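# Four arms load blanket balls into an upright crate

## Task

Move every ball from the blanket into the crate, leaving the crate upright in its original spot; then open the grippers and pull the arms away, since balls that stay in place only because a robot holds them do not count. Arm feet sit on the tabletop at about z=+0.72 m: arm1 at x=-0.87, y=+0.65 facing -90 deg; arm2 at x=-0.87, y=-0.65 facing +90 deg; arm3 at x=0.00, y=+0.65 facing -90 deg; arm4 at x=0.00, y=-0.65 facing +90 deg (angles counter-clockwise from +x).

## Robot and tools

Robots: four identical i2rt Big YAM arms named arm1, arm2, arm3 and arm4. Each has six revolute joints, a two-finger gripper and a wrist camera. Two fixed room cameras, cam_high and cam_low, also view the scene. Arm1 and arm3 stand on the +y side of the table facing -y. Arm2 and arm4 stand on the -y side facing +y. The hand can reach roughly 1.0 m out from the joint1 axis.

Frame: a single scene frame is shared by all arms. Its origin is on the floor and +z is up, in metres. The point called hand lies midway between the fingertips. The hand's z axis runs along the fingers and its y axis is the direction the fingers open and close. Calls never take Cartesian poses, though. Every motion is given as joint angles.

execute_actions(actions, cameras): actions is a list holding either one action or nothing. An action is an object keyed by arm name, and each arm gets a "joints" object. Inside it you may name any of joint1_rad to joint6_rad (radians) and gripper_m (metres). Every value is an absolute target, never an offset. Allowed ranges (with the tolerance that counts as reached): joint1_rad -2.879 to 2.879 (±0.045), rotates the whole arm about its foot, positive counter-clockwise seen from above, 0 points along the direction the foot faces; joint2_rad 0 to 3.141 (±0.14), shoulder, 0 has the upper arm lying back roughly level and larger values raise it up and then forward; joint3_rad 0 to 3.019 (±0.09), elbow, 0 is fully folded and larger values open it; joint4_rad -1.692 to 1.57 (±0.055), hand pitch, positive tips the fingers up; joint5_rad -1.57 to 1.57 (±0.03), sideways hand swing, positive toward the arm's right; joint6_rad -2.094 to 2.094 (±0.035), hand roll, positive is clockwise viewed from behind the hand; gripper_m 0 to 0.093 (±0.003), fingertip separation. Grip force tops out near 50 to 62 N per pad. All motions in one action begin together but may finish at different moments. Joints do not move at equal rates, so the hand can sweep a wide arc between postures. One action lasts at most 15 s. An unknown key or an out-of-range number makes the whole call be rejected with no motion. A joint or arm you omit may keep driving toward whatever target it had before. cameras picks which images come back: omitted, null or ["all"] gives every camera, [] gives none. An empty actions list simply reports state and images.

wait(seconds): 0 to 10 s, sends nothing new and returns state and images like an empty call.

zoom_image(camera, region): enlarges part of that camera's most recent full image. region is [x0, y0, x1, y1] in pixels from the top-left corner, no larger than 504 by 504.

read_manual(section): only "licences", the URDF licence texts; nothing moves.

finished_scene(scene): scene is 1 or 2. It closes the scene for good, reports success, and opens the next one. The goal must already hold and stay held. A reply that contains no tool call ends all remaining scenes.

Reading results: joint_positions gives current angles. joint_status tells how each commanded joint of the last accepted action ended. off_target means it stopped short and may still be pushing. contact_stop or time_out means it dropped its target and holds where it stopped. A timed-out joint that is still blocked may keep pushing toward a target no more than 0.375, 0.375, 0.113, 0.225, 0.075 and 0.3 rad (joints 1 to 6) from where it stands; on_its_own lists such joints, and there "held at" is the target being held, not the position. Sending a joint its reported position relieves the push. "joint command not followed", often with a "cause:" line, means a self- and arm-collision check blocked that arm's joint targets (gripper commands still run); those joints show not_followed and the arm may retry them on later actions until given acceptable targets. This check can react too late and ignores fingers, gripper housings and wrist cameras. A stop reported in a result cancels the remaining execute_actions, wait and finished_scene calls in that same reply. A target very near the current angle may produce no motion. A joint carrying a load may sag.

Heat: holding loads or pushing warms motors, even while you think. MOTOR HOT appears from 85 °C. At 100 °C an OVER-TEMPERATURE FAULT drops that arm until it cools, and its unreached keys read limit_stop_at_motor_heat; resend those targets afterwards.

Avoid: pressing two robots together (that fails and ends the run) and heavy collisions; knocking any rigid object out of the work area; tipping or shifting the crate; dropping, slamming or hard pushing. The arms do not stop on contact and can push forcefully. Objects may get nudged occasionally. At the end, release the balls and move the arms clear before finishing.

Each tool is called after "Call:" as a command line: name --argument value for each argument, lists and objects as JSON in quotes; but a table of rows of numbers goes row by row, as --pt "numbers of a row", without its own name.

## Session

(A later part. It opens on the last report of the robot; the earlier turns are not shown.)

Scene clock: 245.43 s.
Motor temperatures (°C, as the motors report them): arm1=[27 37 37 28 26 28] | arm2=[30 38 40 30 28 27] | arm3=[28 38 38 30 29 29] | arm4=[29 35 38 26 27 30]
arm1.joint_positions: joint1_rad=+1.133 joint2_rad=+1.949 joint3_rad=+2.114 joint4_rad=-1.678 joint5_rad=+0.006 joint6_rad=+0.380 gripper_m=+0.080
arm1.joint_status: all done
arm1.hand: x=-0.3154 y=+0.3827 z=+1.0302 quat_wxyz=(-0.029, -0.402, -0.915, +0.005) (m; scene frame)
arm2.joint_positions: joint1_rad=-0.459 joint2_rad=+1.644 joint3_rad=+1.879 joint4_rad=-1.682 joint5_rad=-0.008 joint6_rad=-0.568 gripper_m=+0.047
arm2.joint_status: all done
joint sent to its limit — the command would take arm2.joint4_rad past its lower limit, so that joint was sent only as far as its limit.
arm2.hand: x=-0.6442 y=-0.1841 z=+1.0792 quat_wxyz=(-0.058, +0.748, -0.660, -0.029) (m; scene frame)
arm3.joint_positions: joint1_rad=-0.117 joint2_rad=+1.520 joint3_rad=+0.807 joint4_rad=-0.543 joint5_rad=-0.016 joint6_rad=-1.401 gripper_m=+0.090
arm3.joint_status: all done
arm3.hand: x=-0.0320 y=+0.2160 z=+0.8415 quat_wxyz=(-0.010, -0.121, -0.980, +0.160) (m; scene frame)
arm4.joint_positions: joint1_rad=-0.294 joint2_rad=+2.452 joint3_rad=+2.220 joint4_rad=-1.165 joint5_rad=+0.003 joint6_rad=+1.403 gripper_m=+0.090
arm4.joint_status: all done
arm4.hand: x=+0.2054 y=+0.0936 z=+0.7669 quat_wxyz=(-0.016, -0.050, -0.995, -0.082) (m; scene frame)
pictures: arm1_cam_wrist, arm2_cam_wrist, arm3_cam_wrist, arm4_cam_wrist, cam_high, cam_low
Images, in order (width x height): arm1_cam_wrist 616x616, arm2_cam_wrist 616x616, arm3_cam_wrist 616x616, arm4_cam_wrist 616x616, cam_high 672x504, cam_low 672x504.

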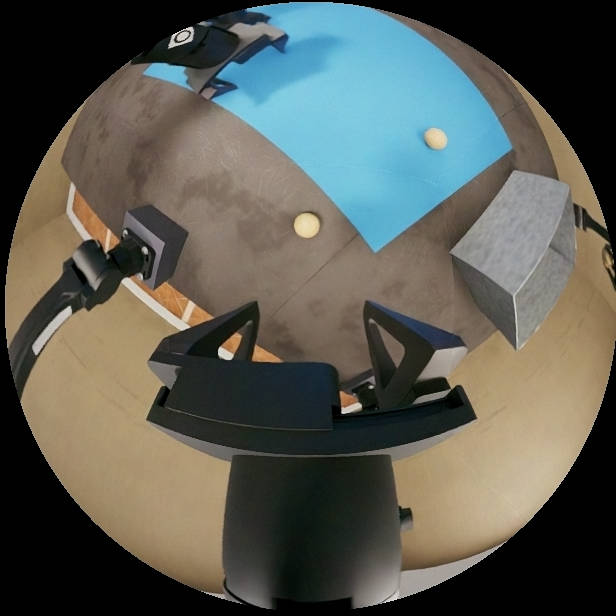

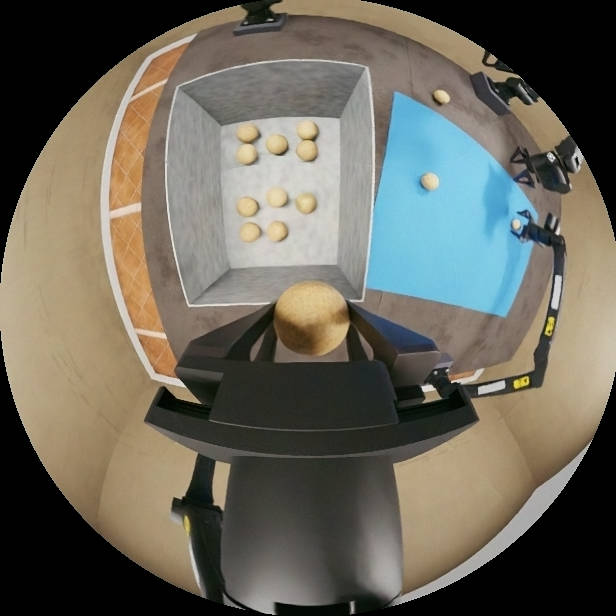

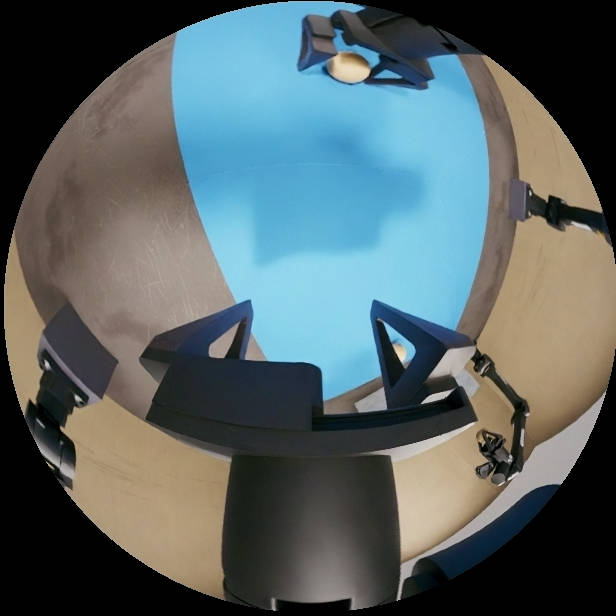

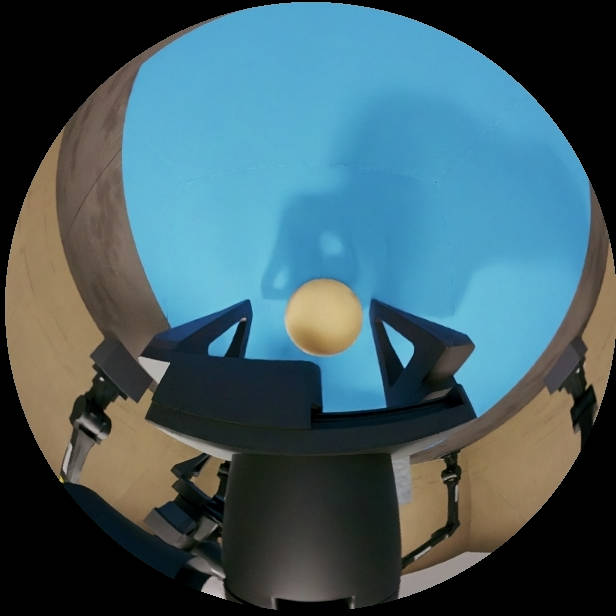

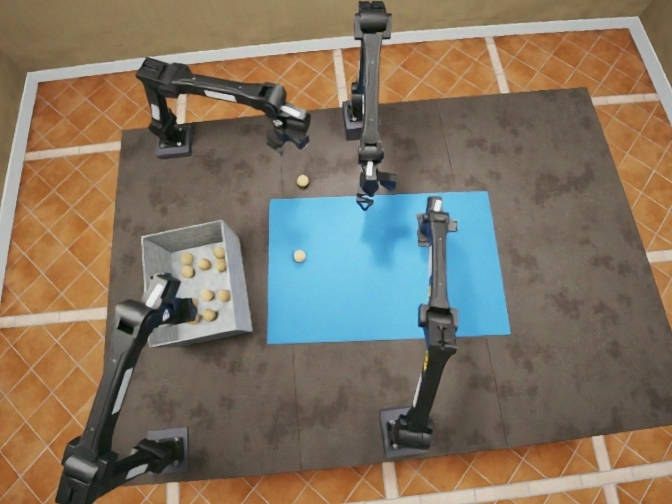

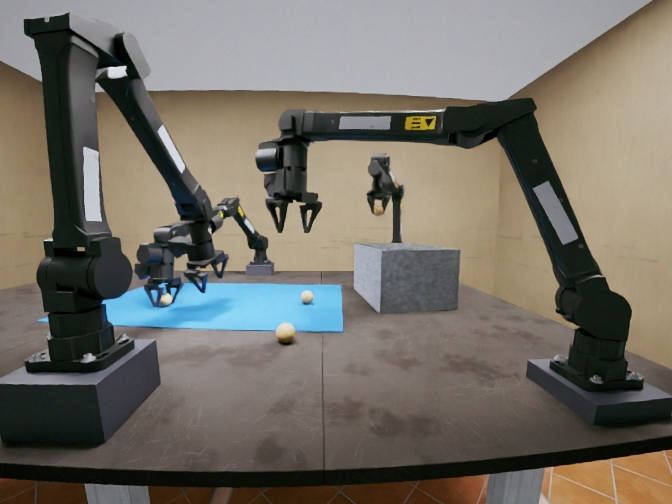

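Call:
execute_actions --actions '[{"arm1":{"joints":{"joint1_rad":1.146,"joint2_rad":2.168,"joint3_rad":1.750,"joint4_rad":-1.108}},"arm2":{"joints":{"joint2_rad":1.968,"joint3_rad":1.420,"joint4_rad":-1.077}},"arm3":{"joints":{"joint1_rad":0.0,"joint2_rad":1.0,"joint3_rad":0.6,"joint4_rad":-0.9}},"arm4":{"joints":{"joint4_rad":-1.215,"gripper_m":0.042}}}]'

Scene clock: 248.83 s.
Motor temperatures (°C, as the motors report them): arm1=[27 37 37 28 26 28] | arm2=[30 38 39 30 28 27] | arm3=[28 38 38 30 28 29] | arm4=[29 36 38 26 27 30]
arm1.joint_positions: joint1_rad=+1.142 joint2_rad=+2.164 joint3_rad=+1.752 joint4_rad=-1.122 joint5_rad=+0.006 joint6_rad=+0.381 gripper_m=+0.080
arm1.joint_status: all done
arm1.hand: x=-0.2830 y=+0.3734 z=+0.7635 quat_wxyz=(-0.018, -0.398, -0.917, +0.004) (m; scene frame)
arm2.joint_positions: joint1_rad=-0.450 joint2_rad=+1.982 joint3_rad=+1.427 joint4_rad=-1.090 joint5_rad=-0.003 joint6_rad=-0.570 gripper_m=+0.047
arm2.joint_status: all done
arm2.hand: x=-0.6424 y=-0.1582 z=+0.7356 quat_wxyz=(+0.036, +0.753, -0.657, +0.001) (m; scene frame)
arm3.joint_positions: joint1_rad=+0.007 joint2_rad=+0.996 joint3_rad=+0.588 joint4_rad=-0.892 joint5_rad=-0.016 joint6_rad=-1.401 gripper_m=+0.090
arm3.joint_status: all done
arm3.hand: x=+0.0163 y=+0.3618 z=+0.9080 quat_wxyz=(-0.017, -0.060, -0.989, +0.137) (m; scene frame)
arm4.joint_positions: joint1_rad=-0.294 joint2_rad=+2.452 joint3_rad=+2.220 joint4_rad=-1.197 joint5_rad=+0.003 joint6_rad=+1.403 gripper_m=+0.047
arm4.joint_status: gripper_m off_target (ended at +0.047, target +0.042); the others done
arm4.hand: x=+0.2033 y=+0.0861 z=+0.7658 quat_wxyz=(-0.012, -0.050, -0.996, -0.066) (m; scene frame)
pictures: arm1_cam_wrist, arm2_cam_wrist, arm3_cam_wrist, arm4_cam_wrist, cam_high, cam_low
Images, in order (width x height): arm1_cam_wrist 616x616, arm2_cam_wrist 616x616, arm3_cam_wrist 616x616, arm4_cam_wrist 616x616, cam_high 672x504, cam_low 672x504.

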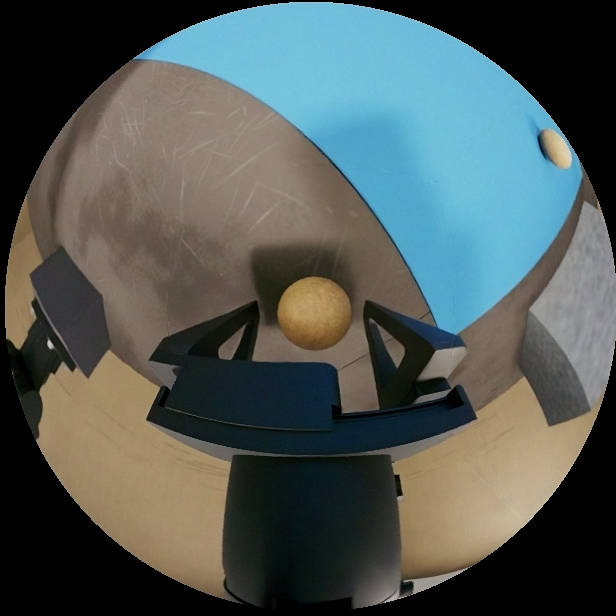

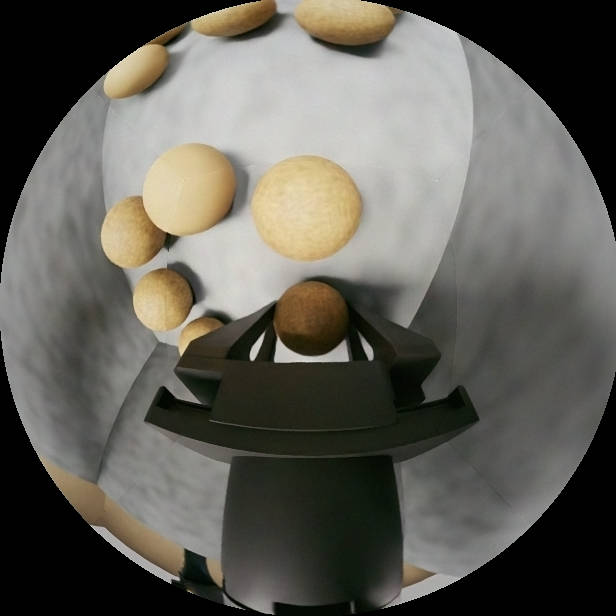

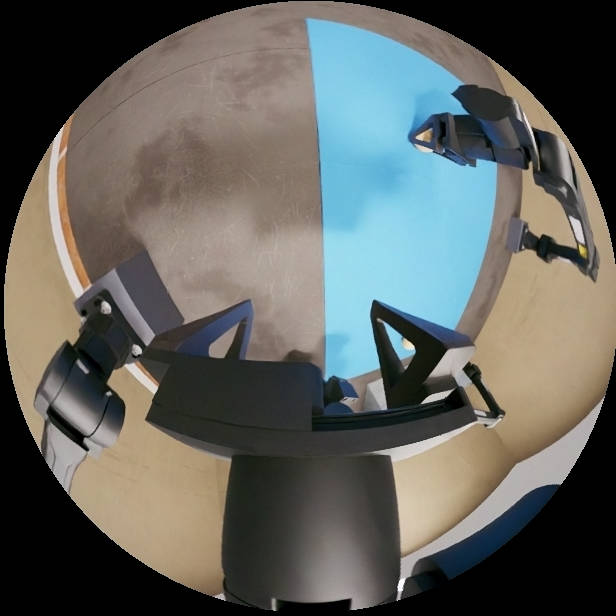

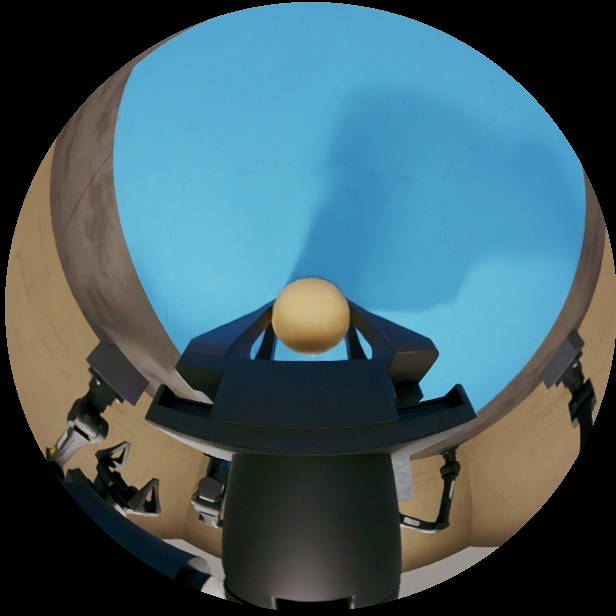

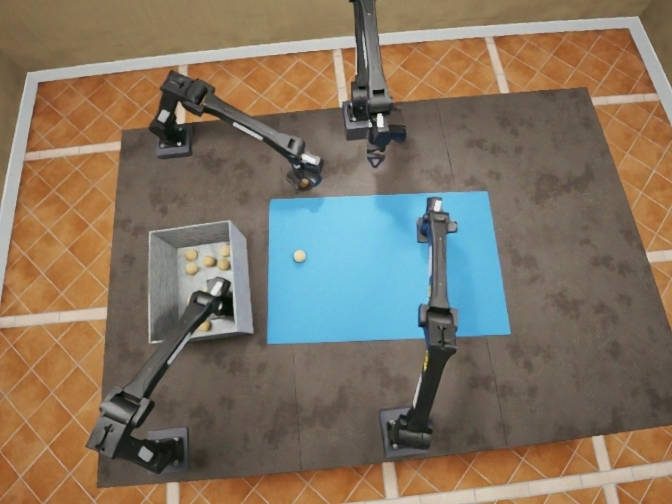

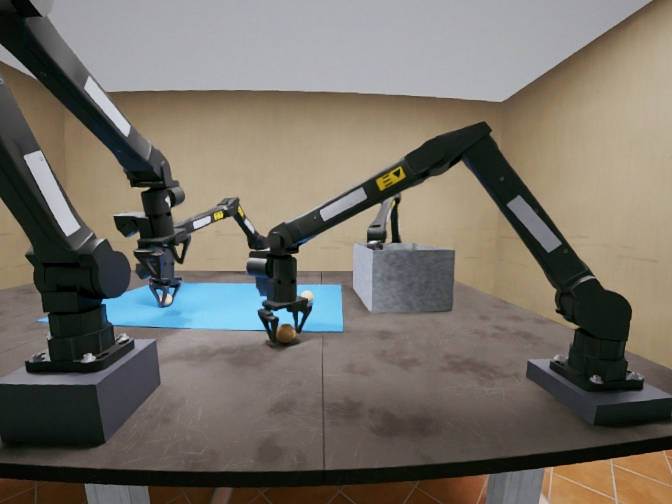

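Call:
zoom_image --camera "cam_high" --region '[120, 200, 280, 360]'

Region (120, 200, 280, 360) of cam_high's 672x504 image, scaled by 3.150, with more detail than that image has.

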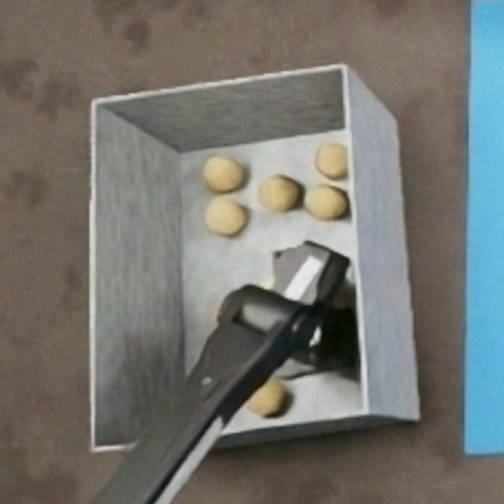

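Call:
execute_actions --actions '[{"arm1":{"joints":{"gripper_m":0.042}},"arm2":{"joints":{"joint2_rad":1.66,"joint3_rad":1.81,"joint4_rad":-1.572,"gripper_m":0.066}},"arm4":{"joints":{"joint1_rad":0.30,"joint2_rad":1.80,"joint3_rad":1.60,"joint4_rad":-1.25}}}]'

Scene clock: 261.97 s.
Motor temperatures (°C, as the motors report them): arm1=[27 38 37 28 26 28] | arm2=[30 38 38 30 28 27] | arm3=[28 36 40 30 28 29] | arm4=[29 38 39 26 27 30]
arm1.joint_positions: joint1_rad=+1.142 joint2_rad=+2.164 joint3_rad=+1.752 joint4_rad=-1.122 joint5_rad=+0.006 joint6_rad=+0.381 gripper_m=+0.048
arm1.joint_status: gripper_m off_target (ended at +0.048, target +0.042)
arm1.hand: x=-0.2830 y=+0.3734 z=+0.7635 quat_wxyz=(-0.018, -0.398, -0.917, +0.004) (m; scene frame)
arm2.joint_positions: joint1_rad=-0.450 joint2_rad=+1.681 joint3_rad=+1.796 joint4_rad=-1.563 joint5_rad=-0.003 joint6_rad=-0.570 gripper_m=+0.066
arm2.joint_status: all done
arm2.hand: x=-0.6395 y=-0.1628 z=+1.0305 quat_wxyz=(-0.058, +0.752, -0.656, -0.026) (m; scene frame)
arm3.joint_positions: joint1_rad=+0.007 joint2_rad=+0.996 joint3_rad=+0.588 joint4_rad=-0.892 joint5_rad=-0.016 joint6_rad=-1.401 gripper_m=+0.090
arm3.joint_status: not commanded
arm3.hand: x=+0.0163 y=+0.3618 z=+0.9080 quat_wxyz=(-0.017, -0.060, -0.989, +0.137) (m; scene frame)
arm4.joint_positions: joint1_rad=+0.292 joint2_rad=+1.774 joint3_rad=+1.608 joint4_rad=-1.234 joint5_rad=+0.002 joint6_rad=+1.403 gripper_m=+0.047
arm4.joint_status: all done
arm4.hand: x=-0.1796 y=-0.0949 z=+0.9647 quat_wxyz=(+0.010, +0.239, -0.967, -0.084) (m; scene frame)
pictures: arm1_cam_wrist, arm2_cam_wrist, arm3_cam_wrist, arm4_cam_wrist, cam_high, cam_low
Images, in order (width x height): arm1_cam_wrist 616x616, arm2_cam_wrist 616x616, arm3_cam_wrist 616x616, arm4_cam_wrist 616x616, cam_high 672x504, cam_low 672x504.

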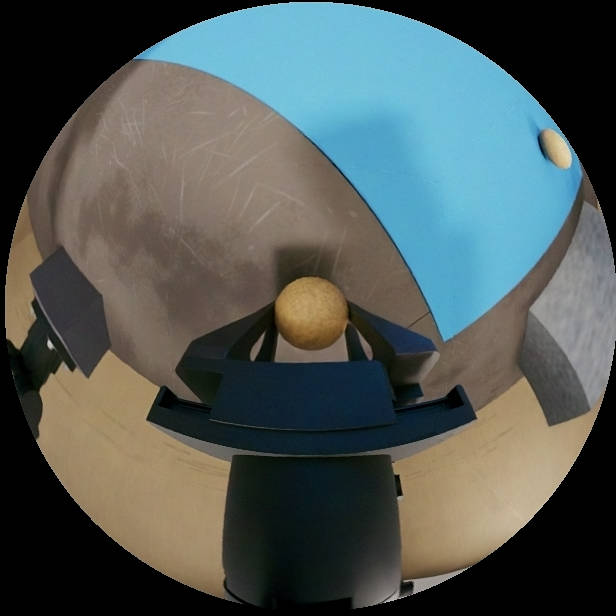

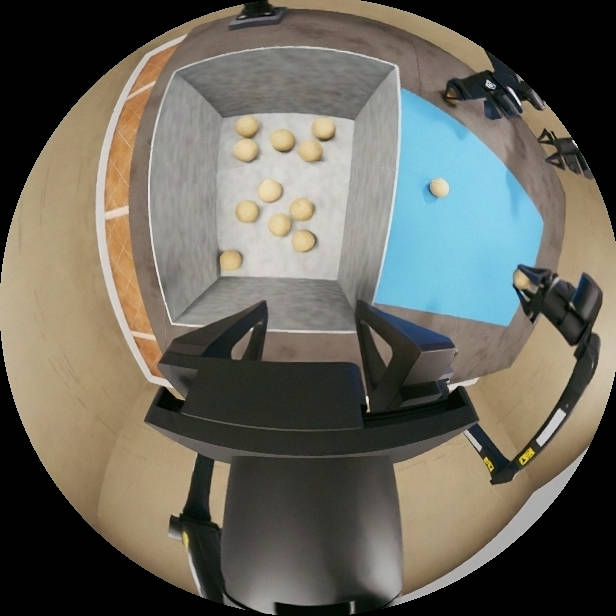

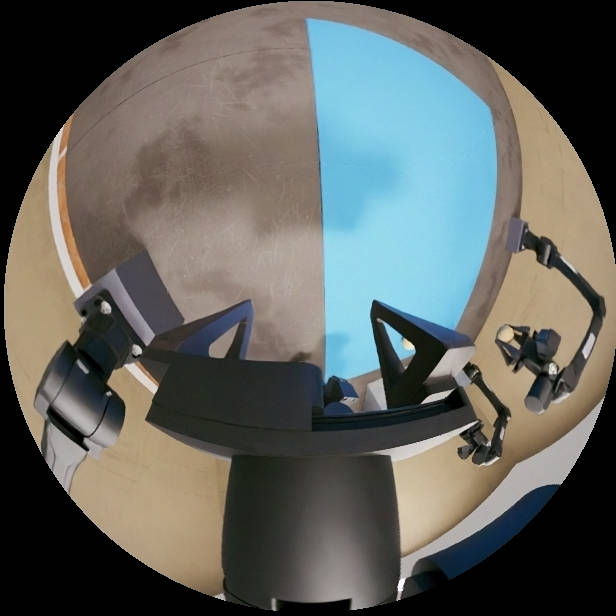

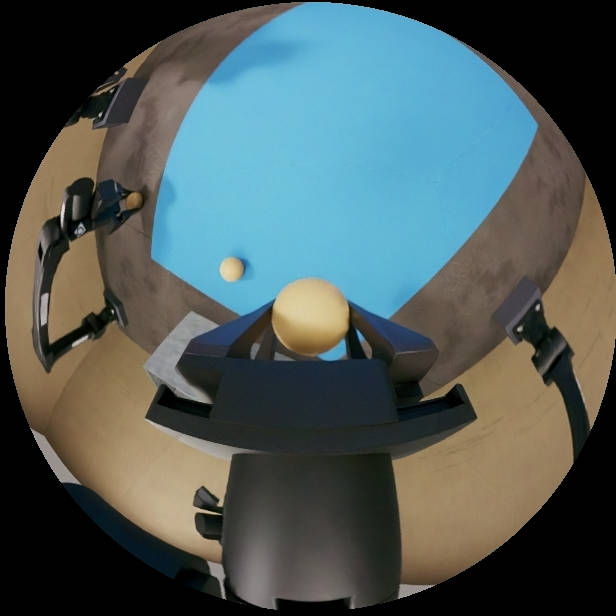

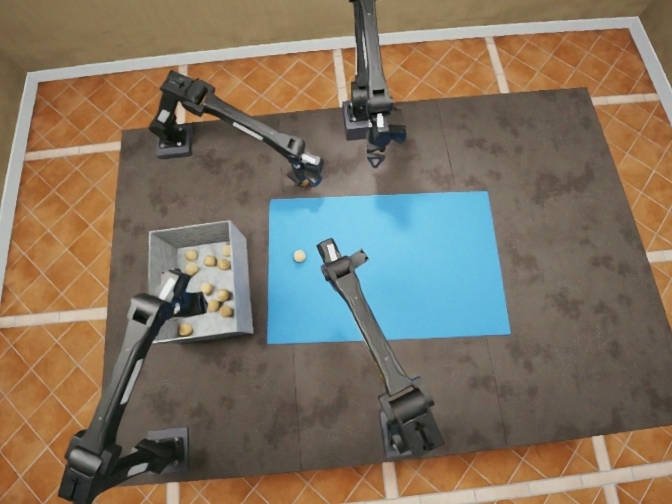

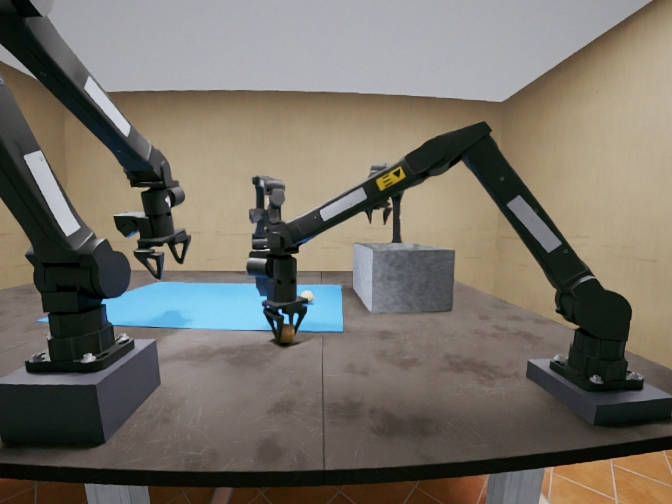

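Call:
zoom_image --camera "arm2_cam_wrist" --region '[190, 95, 390, 295]'

Call:
zoom_image --camera "cam_high" --region '[130, 210, 270, 350]'

Region (190, 95, 390, 295) of arm2_cam_wrist's 616x616 image, scaled by 2.520, with more detail than that image has.

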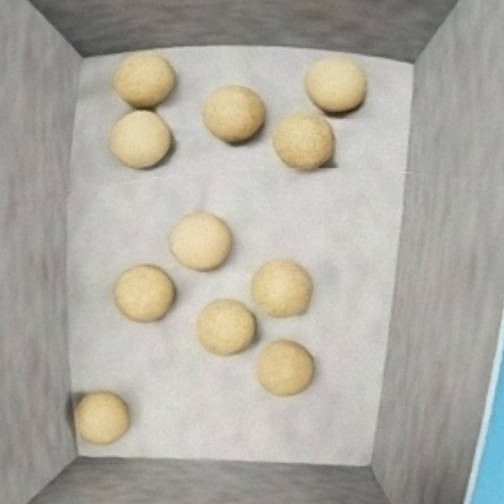

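Region (130, 210, 270, 350) of cam_high's 672x504 image, scaled by 3.600, with more detail than that image has.

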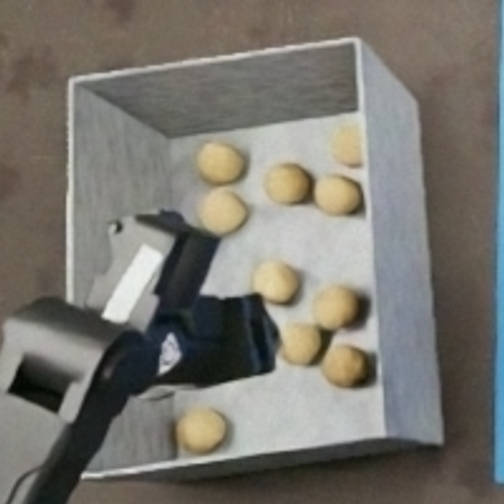

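Call:
execute_actions --actions '[{"arm1":{"joints":{"joint1_rad":0.147,"joint2_rad":2.02,"joint3_rad":2.165,"joint4_rad":-1.413,"joint6_rad":-0.21}},"arm2":{"joints":{"joint1_rad":-0.80,"joint2_rad":1.50,"joint3_rad":1.60,"joint4_rad":-1.63,"joint6_rad":-0.30,"gripper_m":0.08}},"arm4":{"joints":{"joint1_rad":0.780,"joint3_rad":0.968,"joint4_rad":-0.711}}}]'

Scene clock: 268.57 s.
Motor temperatures (°C, as the motors report them): arm1=[27 38 37 28 26 28] | arm2=[30 38 39 30 28 27] | arm3=[28 36 41 30 28 29] | arm4=[29 36 37 26 27 30]
arm1.joint_positions: joint1_rad=+0.153 joint2_rad=+2.014 joint3_rad=+2.149 joint4_rad=-1.401 joint5_rad=+0.011 joint6_rad=-0.200 gripper_m=+0.048
arm1.joint_status: all done
arm1.hand: x=-0.7724 y=-0.0408 z=+1.0171 quat_wxyz=(-0.101, -0.570, -0.807, +0.115) (m; scene frame)
arm2.joint_positions: joint1_rad=-0.807 joint2_rad=+1.502 joint3_rad=+1.606 joint4_rad=-1.622 joint5_rad=-0.003 joint6_rad=-0.311 gripper_m=+0.080
arm2.joint_status: all done
arm2.hand: x=-0.5421 y=-0.3319 z=+1.0357 quat_wxyz=(-0.023, +0.519, -0.854, -0.015) (m; scene frame)
arm3.joint_positions: joint1_rad=+0.007 joint2_rad=+0.996 joint3_rad=+0.588 joint4_rad=-0.892 joint5_rad=-0.016 joint6_rad=-1.401 gripper_m=+0.090
arm3.joint_status: not commanded
arm3.hand: x=+0.0163 y=+0.3618 z=+0.9080 quat_wxyz=(-0.017, -0.060, -0.989, +0.137) (m; scene frame)
arm4.joint_positions: joint1_rad=+0.789 joint2_rad=+1.784 joint3_rad=+0.974 joint4_rad=-0.735 joint5_rad=-0.001 joint6_rad=+1.403 gripper_m=+0.047
arm4.joint_status: all done
arm4.hand: x=-0.3190 y=-0.3495 z=+0.7487 quat_wxyz=(+0.010, +0.472, -0.882, -0.012) (m; scene frame)
pictures: arm1_cam_wrist, arm2_cam_wrist, arm3_cam_wrist, arm4_cam_wrist, cam_high, cam_low
Images, in order (width x height): arm1_cam_wrist 616x616, arm2_cam_wrist 616x616, arm3_cam_wrist 616x616, arm4_cam_wrist 616x616, cam_high 672x504, cam_low 672x504.

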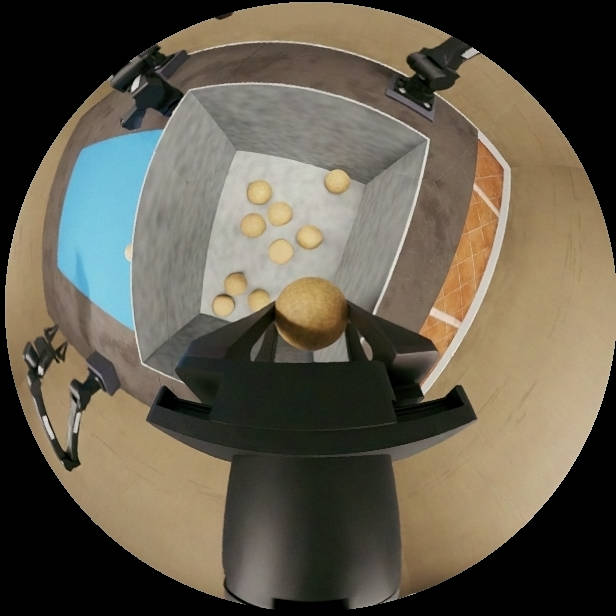

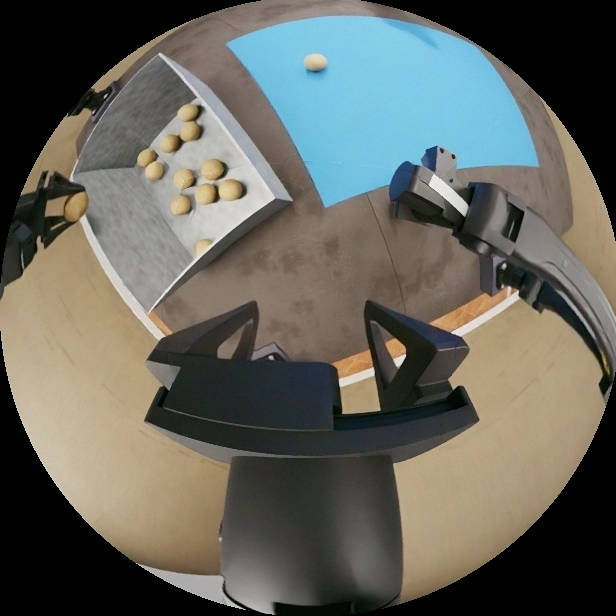

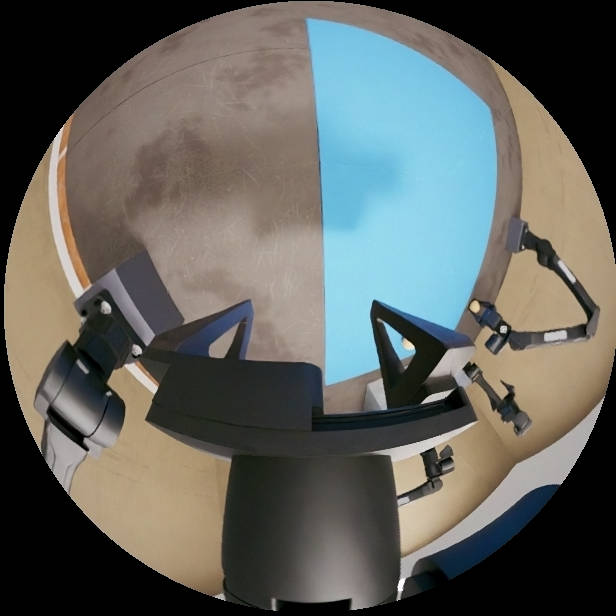

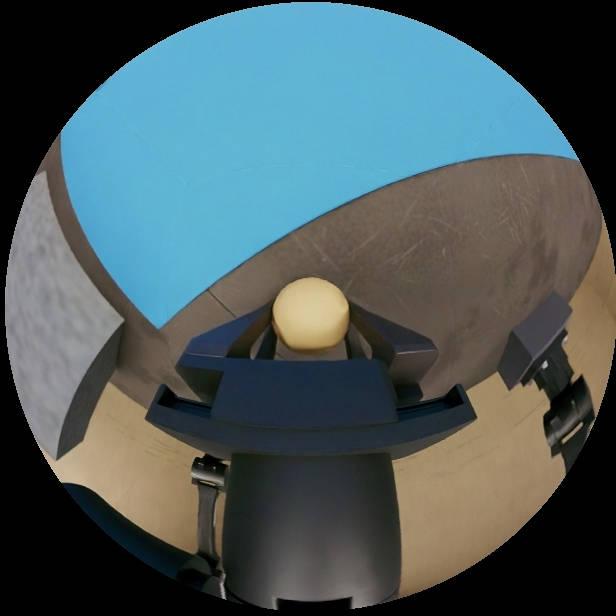

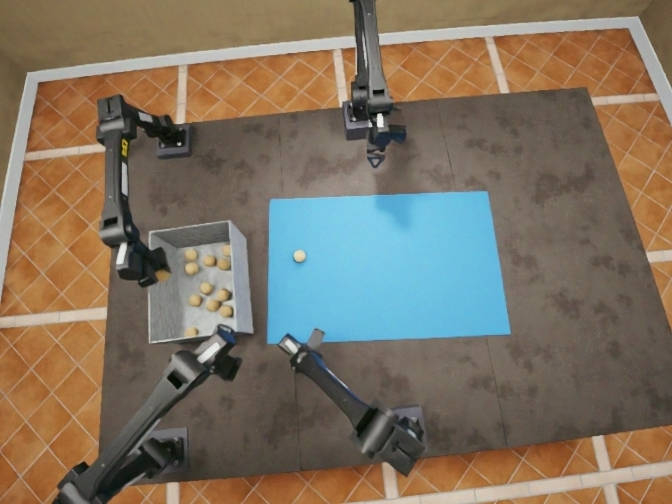

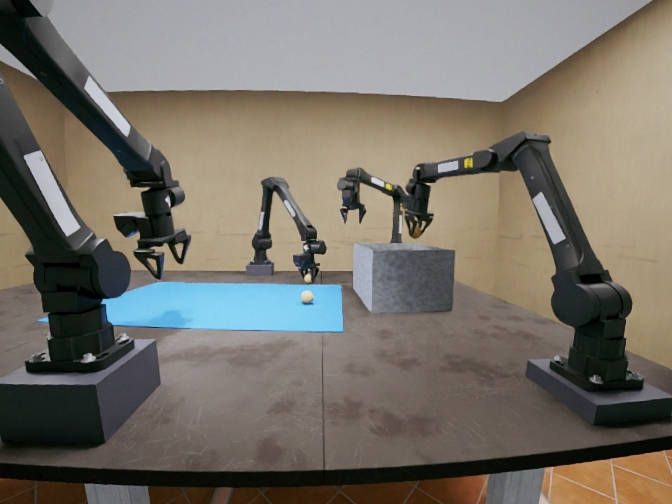

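Call:
zoom_image --camera "cam_high" --region '[130, 210, 270, 350]'

Region (130, 210, 270, 350) of cam_high's 672x504 image, scaled by 3.600, with more detail than that image has.

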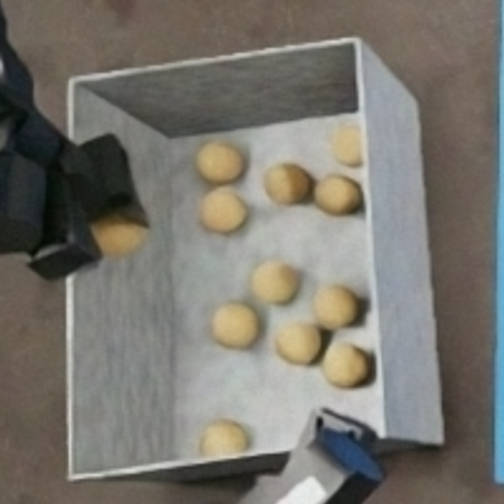

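Call:
execute_actions --actions '[{"arm1":{"joints":{"joint2_rad":2.321,"joint3_rad":2.052,"joint4_rad":-1.270}},"arm2":{"joints":{"joint1_rad":-1.088,"joint3_rad":1.75}},"arm4":{"joints":{"joint1_rad":0.33,"joint2_rad":1.54,"gripper_m":0.09}}}]'

Scene clock: 272.67 s.
Motor temperatures (°C, as the motors report them): arm1=[27 38 37 28 26 28] | arm2=[30 37 39 30 28 27] | arm3=[28 35 41 30 28 29] | arm4=[29 36 37 26 27 30]
arm1.joint_positions: joint1_rad=+0.152 joint2_rad=+2.304 joint3_rad=+2.049 joint4_rad=-1.279 joint5_rad=+0.012 joint6_rad=-0.200 gripper_m=+0.048
arm1.joint_status: all done
arm1.hand: x=-0.7725 y=-0.0475 z=+0.7804 quat_wxyz=(-0.008, -0.576, -0.817, +0.018) (m; scene frame)
arm2.joint_positions: joint1_rad=-1.095 joint2_rad=+1.506 joint3_rad=+1.690 joint4_rad=-1.623 joint5_rad=-0.003 joint6_rad=-0.310 gripper_m=+0.080
arm2.joint_status: all done
arm2.hand: x=-0.4493 y=-0.4298 z=+1.0654 quat_wxyz=(-0.062, +0.389, -0.919, -0.015) (m; scene frame)
arm3.joint_positions: joint1_rad=+0.007 joint2_rad=+0.996 joint3_rad=+0.588 joint4_rad=-0.892 joint5_rad=-0.016 joint6_rad=-1.401 gripper_m=+0.090
arm3.joint_status: not commanded
arm3.hand: x=+0.0163 y=+0.3618 z=+0.9080 quat_wxyz=(-0.017, -0.060, -0.989, +0.137) (m; scene frame)
arm4.joint_positions: joint1_rad=+0.323 joint2_rad=+1.524 joint3_rad=+0.970 joint4_rad=-0.725 joint5_rad=+0.003 joint6_rad=+1.403 gripper_m=+0.090
arm4.joint_status: all done
arm4.hand: x=-0.1580 y=-0.2101 z=+0.8581 quat_wxyz=(+0.016, +0.252, -0.957, -0.144) (m; scene frame)
pictures: arm1_cam_wrist, arm2_cam_wrist, arm3_cam_wrist, arm4_cam_wrist, cam_high, cam_low
Images, in order (width x height): arm1_cam_wrist 616x616, arm2_cam_wrist 616x616, arm3_cam_wrist 616x616, arm4_cam_wrist 616x616, cam_high 672x504, cam_low 672x504.

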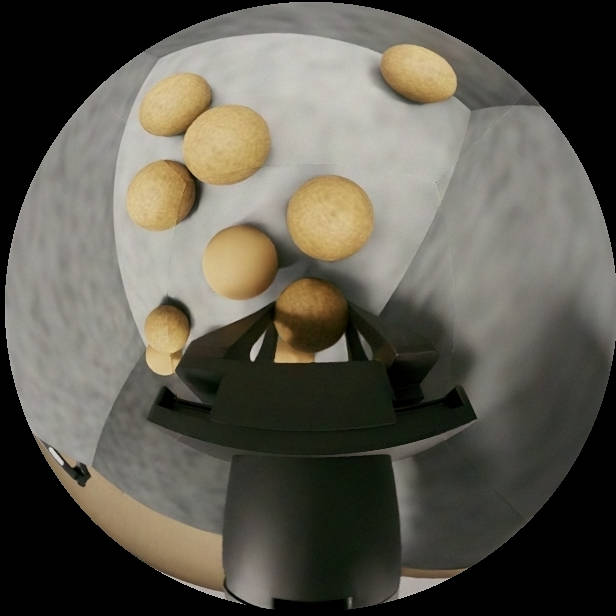

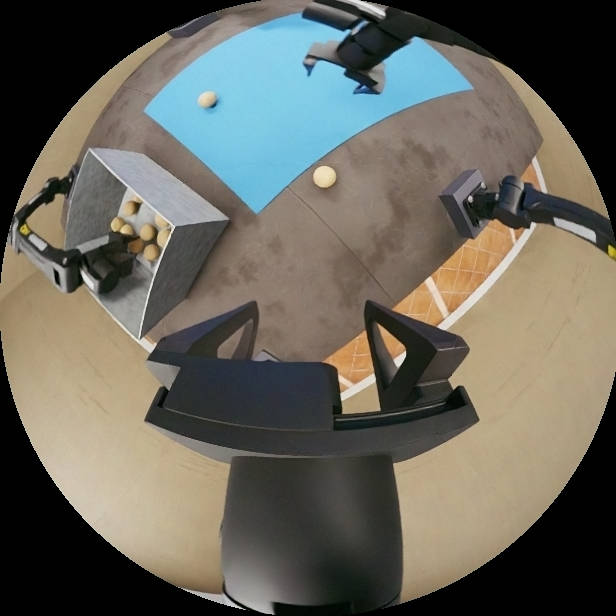

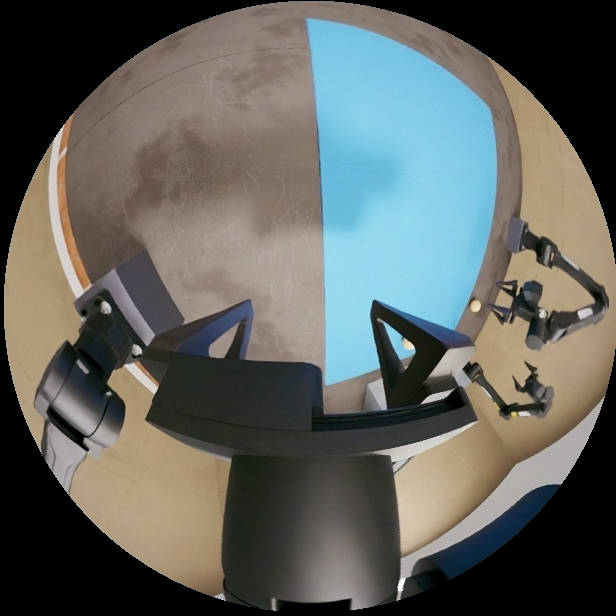

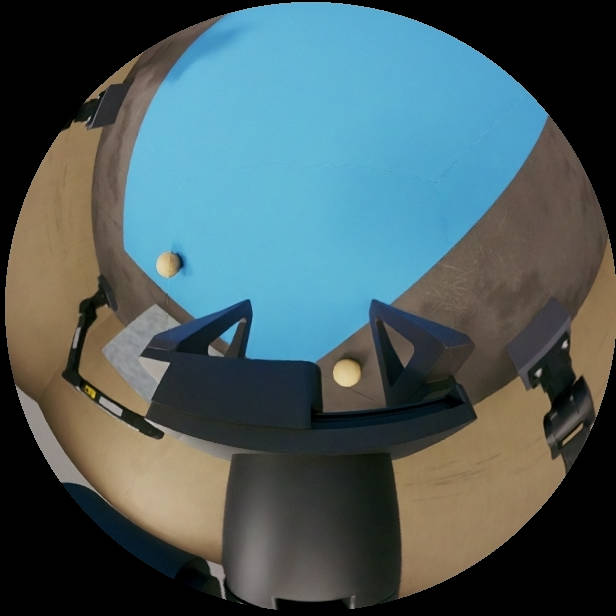

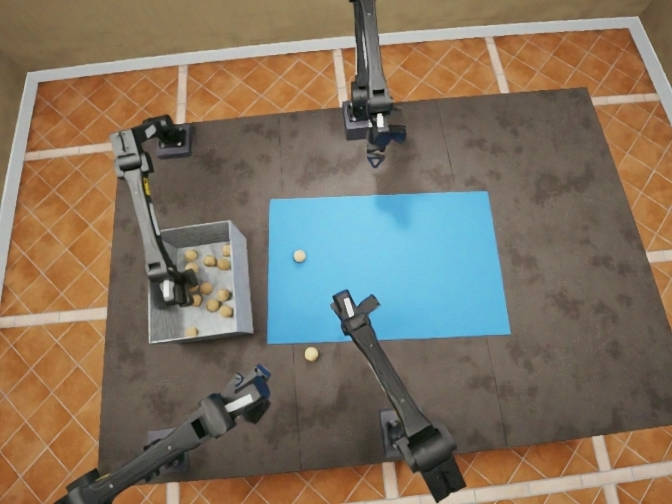

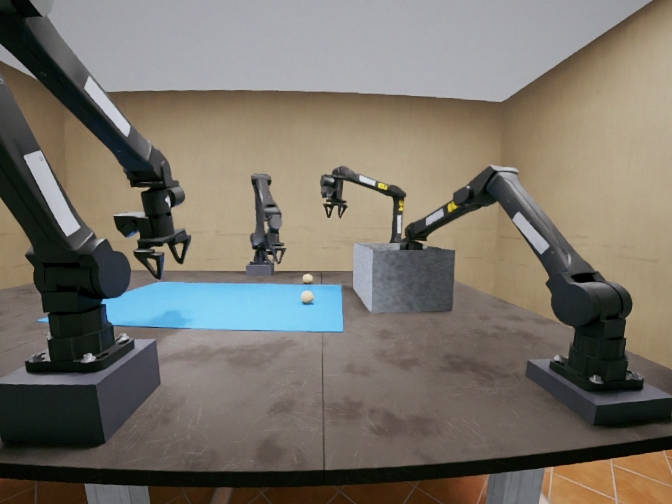

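Call:
execute_actions --actions '[]' --cameras '[]'

Scene clock: 273.03 s.
Motor temperatures (°C, as the motors report them): arm1=[27 38 37 28 26 28] | arm2=[30 37 39 30 28 27] | arm3=[28 35 41 30 28 29] | arm4=[29 36 37 26 27 30]
arm1.joint_positions: joint1_rad=+0.152 joint2_rad=+2.304 joint3_rad=+2.049 joint4_rad=-1.279 joint5_rad=+0.012 joint6_rad=-0.200 gripper_m=+0.048
arm1.joint_status: all done
arm1.hand: x=-0.7725 y=-0.0475 z=+0.7804 quat_wxyz=(-0.008, -0.576, -0.817, +0.018) (m; scene frame)
arm2.joint_positions: joint1_rad=-1.095 joint2_rad=+1.506 joint3_rad=+1.690 joint4_rad=-1.623 joint5_rad=-0.003 joint6_rad=-0.310 gripper_m=+0.080
arm2.joint_status: all done
arm2.hand: x=-0.4493 y=-0.4298 z=+1.0654 quat_wxyz=(-0.062, +0.389, -0.919, -0.015) (m; scene frame)
arm3.joint_positions: joint1_rad=+0.007 joint2_rad=+0.996 joint3_rad=+0.588 joint4_rad=-0.892 joint5_rad=-0.016 joint6_rad=-1.401 gripper_m=+0.090
arm3.joint_status: not commanded
arm3.hand: x=+0.0163 y=+0.3618 z=+0.9080 quat_wxyz=(-0.017, -0.060, -0.989, +0.137) (m; scene frame)
arm4.joint_positions: joint1_rad=+0.323 joint2_rad=+1.524 joint3_rad=+0.970 joint4_rad=-0.725 joint5_rad=+0.003 joint6_rad=+1.403 gripper_m=+0.090
arm4.joint_status: all done
arm4.hand: x=-0.1580 y=-0.2101 z=+0.8581 quat_wxyz=(+0.016, +0.252, -0.957, -0.144) (m; scene frame)
pictures: none
No camera images: the call's "cameras" was empty. Leave "cameras" out to get every camera's image.

Call:
execute_actions --actions '[]' --cameras '["arm2_cam_wrist","cam_high"]'

Call:
zoom_image --camera "cam_high" --region '[270, 230, 350, 380]'

Call:
zoom_image --camera "arm2_cam_wrist" --region '[280, 135, 360, 215]'

Scene clock: 276.50 s.
Motor temperatures (°C, as the motors report them): arm1=[27 38 37 28 26 28] | arm2=[30 37 40 30 28 27] | arm3=[28 35 41 30 28 29] | arm4=[29 35 36 26 27 30]
arm1.joint_positions: joint1_rad=+0.152 joint2_rad=+2.304 joint3_rad=+2.049 joint4_rad=-1.279 joint5_rad=+0.012 joint6_rad=-0.200 gripper_m=+0.048
arm1.joint_status: all done
arm1.hand: x=-0.7725 y=-0.0475 z=+0.7804 quat_wxyz=(-0.008, -0.576, -0.817, +0.018) (m; scene frame)
arm2.joint_positions: joint1_rad=-1.095 joint2_rad=+1.506 joint3_rad=+1.690 joint4_rad=-1.623 joint5_rad=-0.003 joint6_rad=-0.310 gripper_m=+0.080
arm2.joint_status: all done
arm2.hand: x=-0.4493 y=-0.4298 z=+1.0654 quat_wxyz=(-0.062, +0.389, -0.919, -0.015) (m; scene frame)
arm3.joint_positions: joint1_rad=+0.007 joint2_rad=+0.996 joint3_rad=+0.588 joint4_rad=-0.892 joint5_rad=-0.016 joint6_rad=-1.401 gripper_m=+0.090
arm3.joint_status: not commanded
arm3.hand: x=+0.0163 y=+0.3618 z=+0.9080 quat_wxyz=(-0.017, -0.060, -0.989, +0.137) (m; scene frame)
arm4.joint_positions: joint1_rad=+0.323 joint2_rad=+1.524 joint3_rad=+0.970 joint4_rad=-0.725 joint5_rad=+0.003 joint6_rad=+1.403 gripper_m=+0.090
arm4.joint_status: all done
arm4.hand: x=-0.1580 y=-0.2101 z=+0.8581 quat_wxyz=(+0.016, +0.252, -0.957, -0.144) (m; scene frame)
pictures: arm2_cam_wrist, cam_high
Images, in order (width x height): arm2_cam_wrist 616x616, cam_high 672x504.

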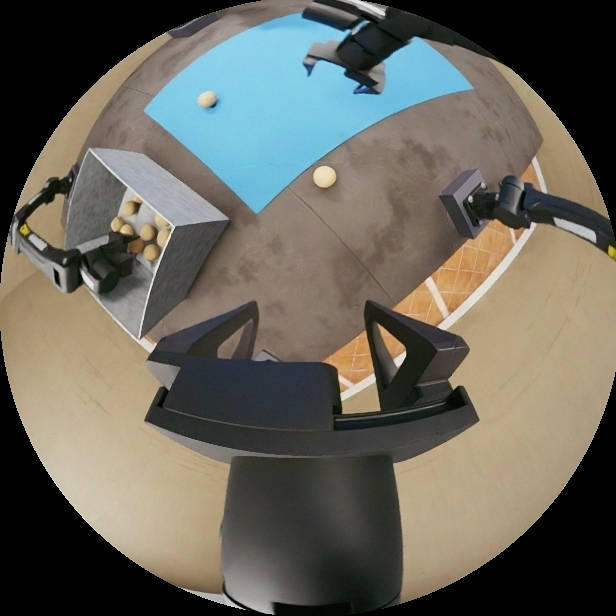

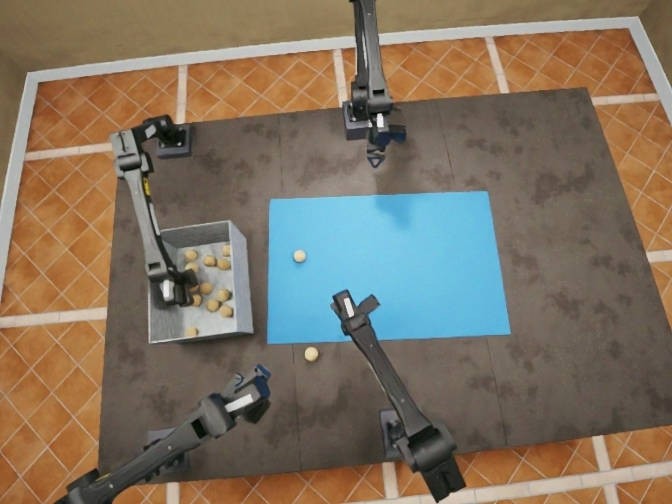

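Region (270, 230, 350, 380) of cam_high's 672x504 image, scaled by 3.360, with more detail than that image has; it fills the left 269 columns of this view, and the rest is white.

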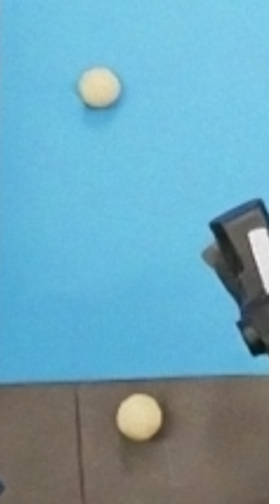

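Region (280, 135, 360, 215) of arm2_cam_wrist's 616x616 image, scaled by 6.300, with more detail than that image has.

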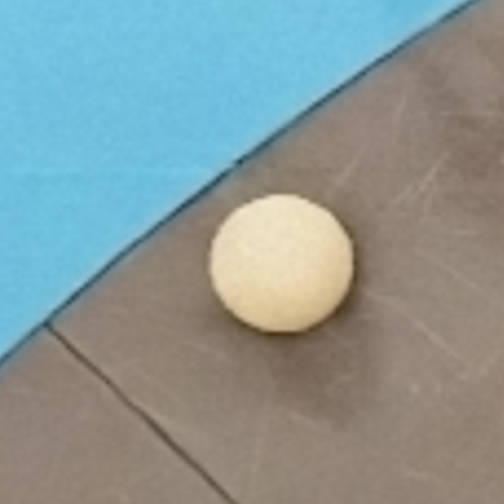

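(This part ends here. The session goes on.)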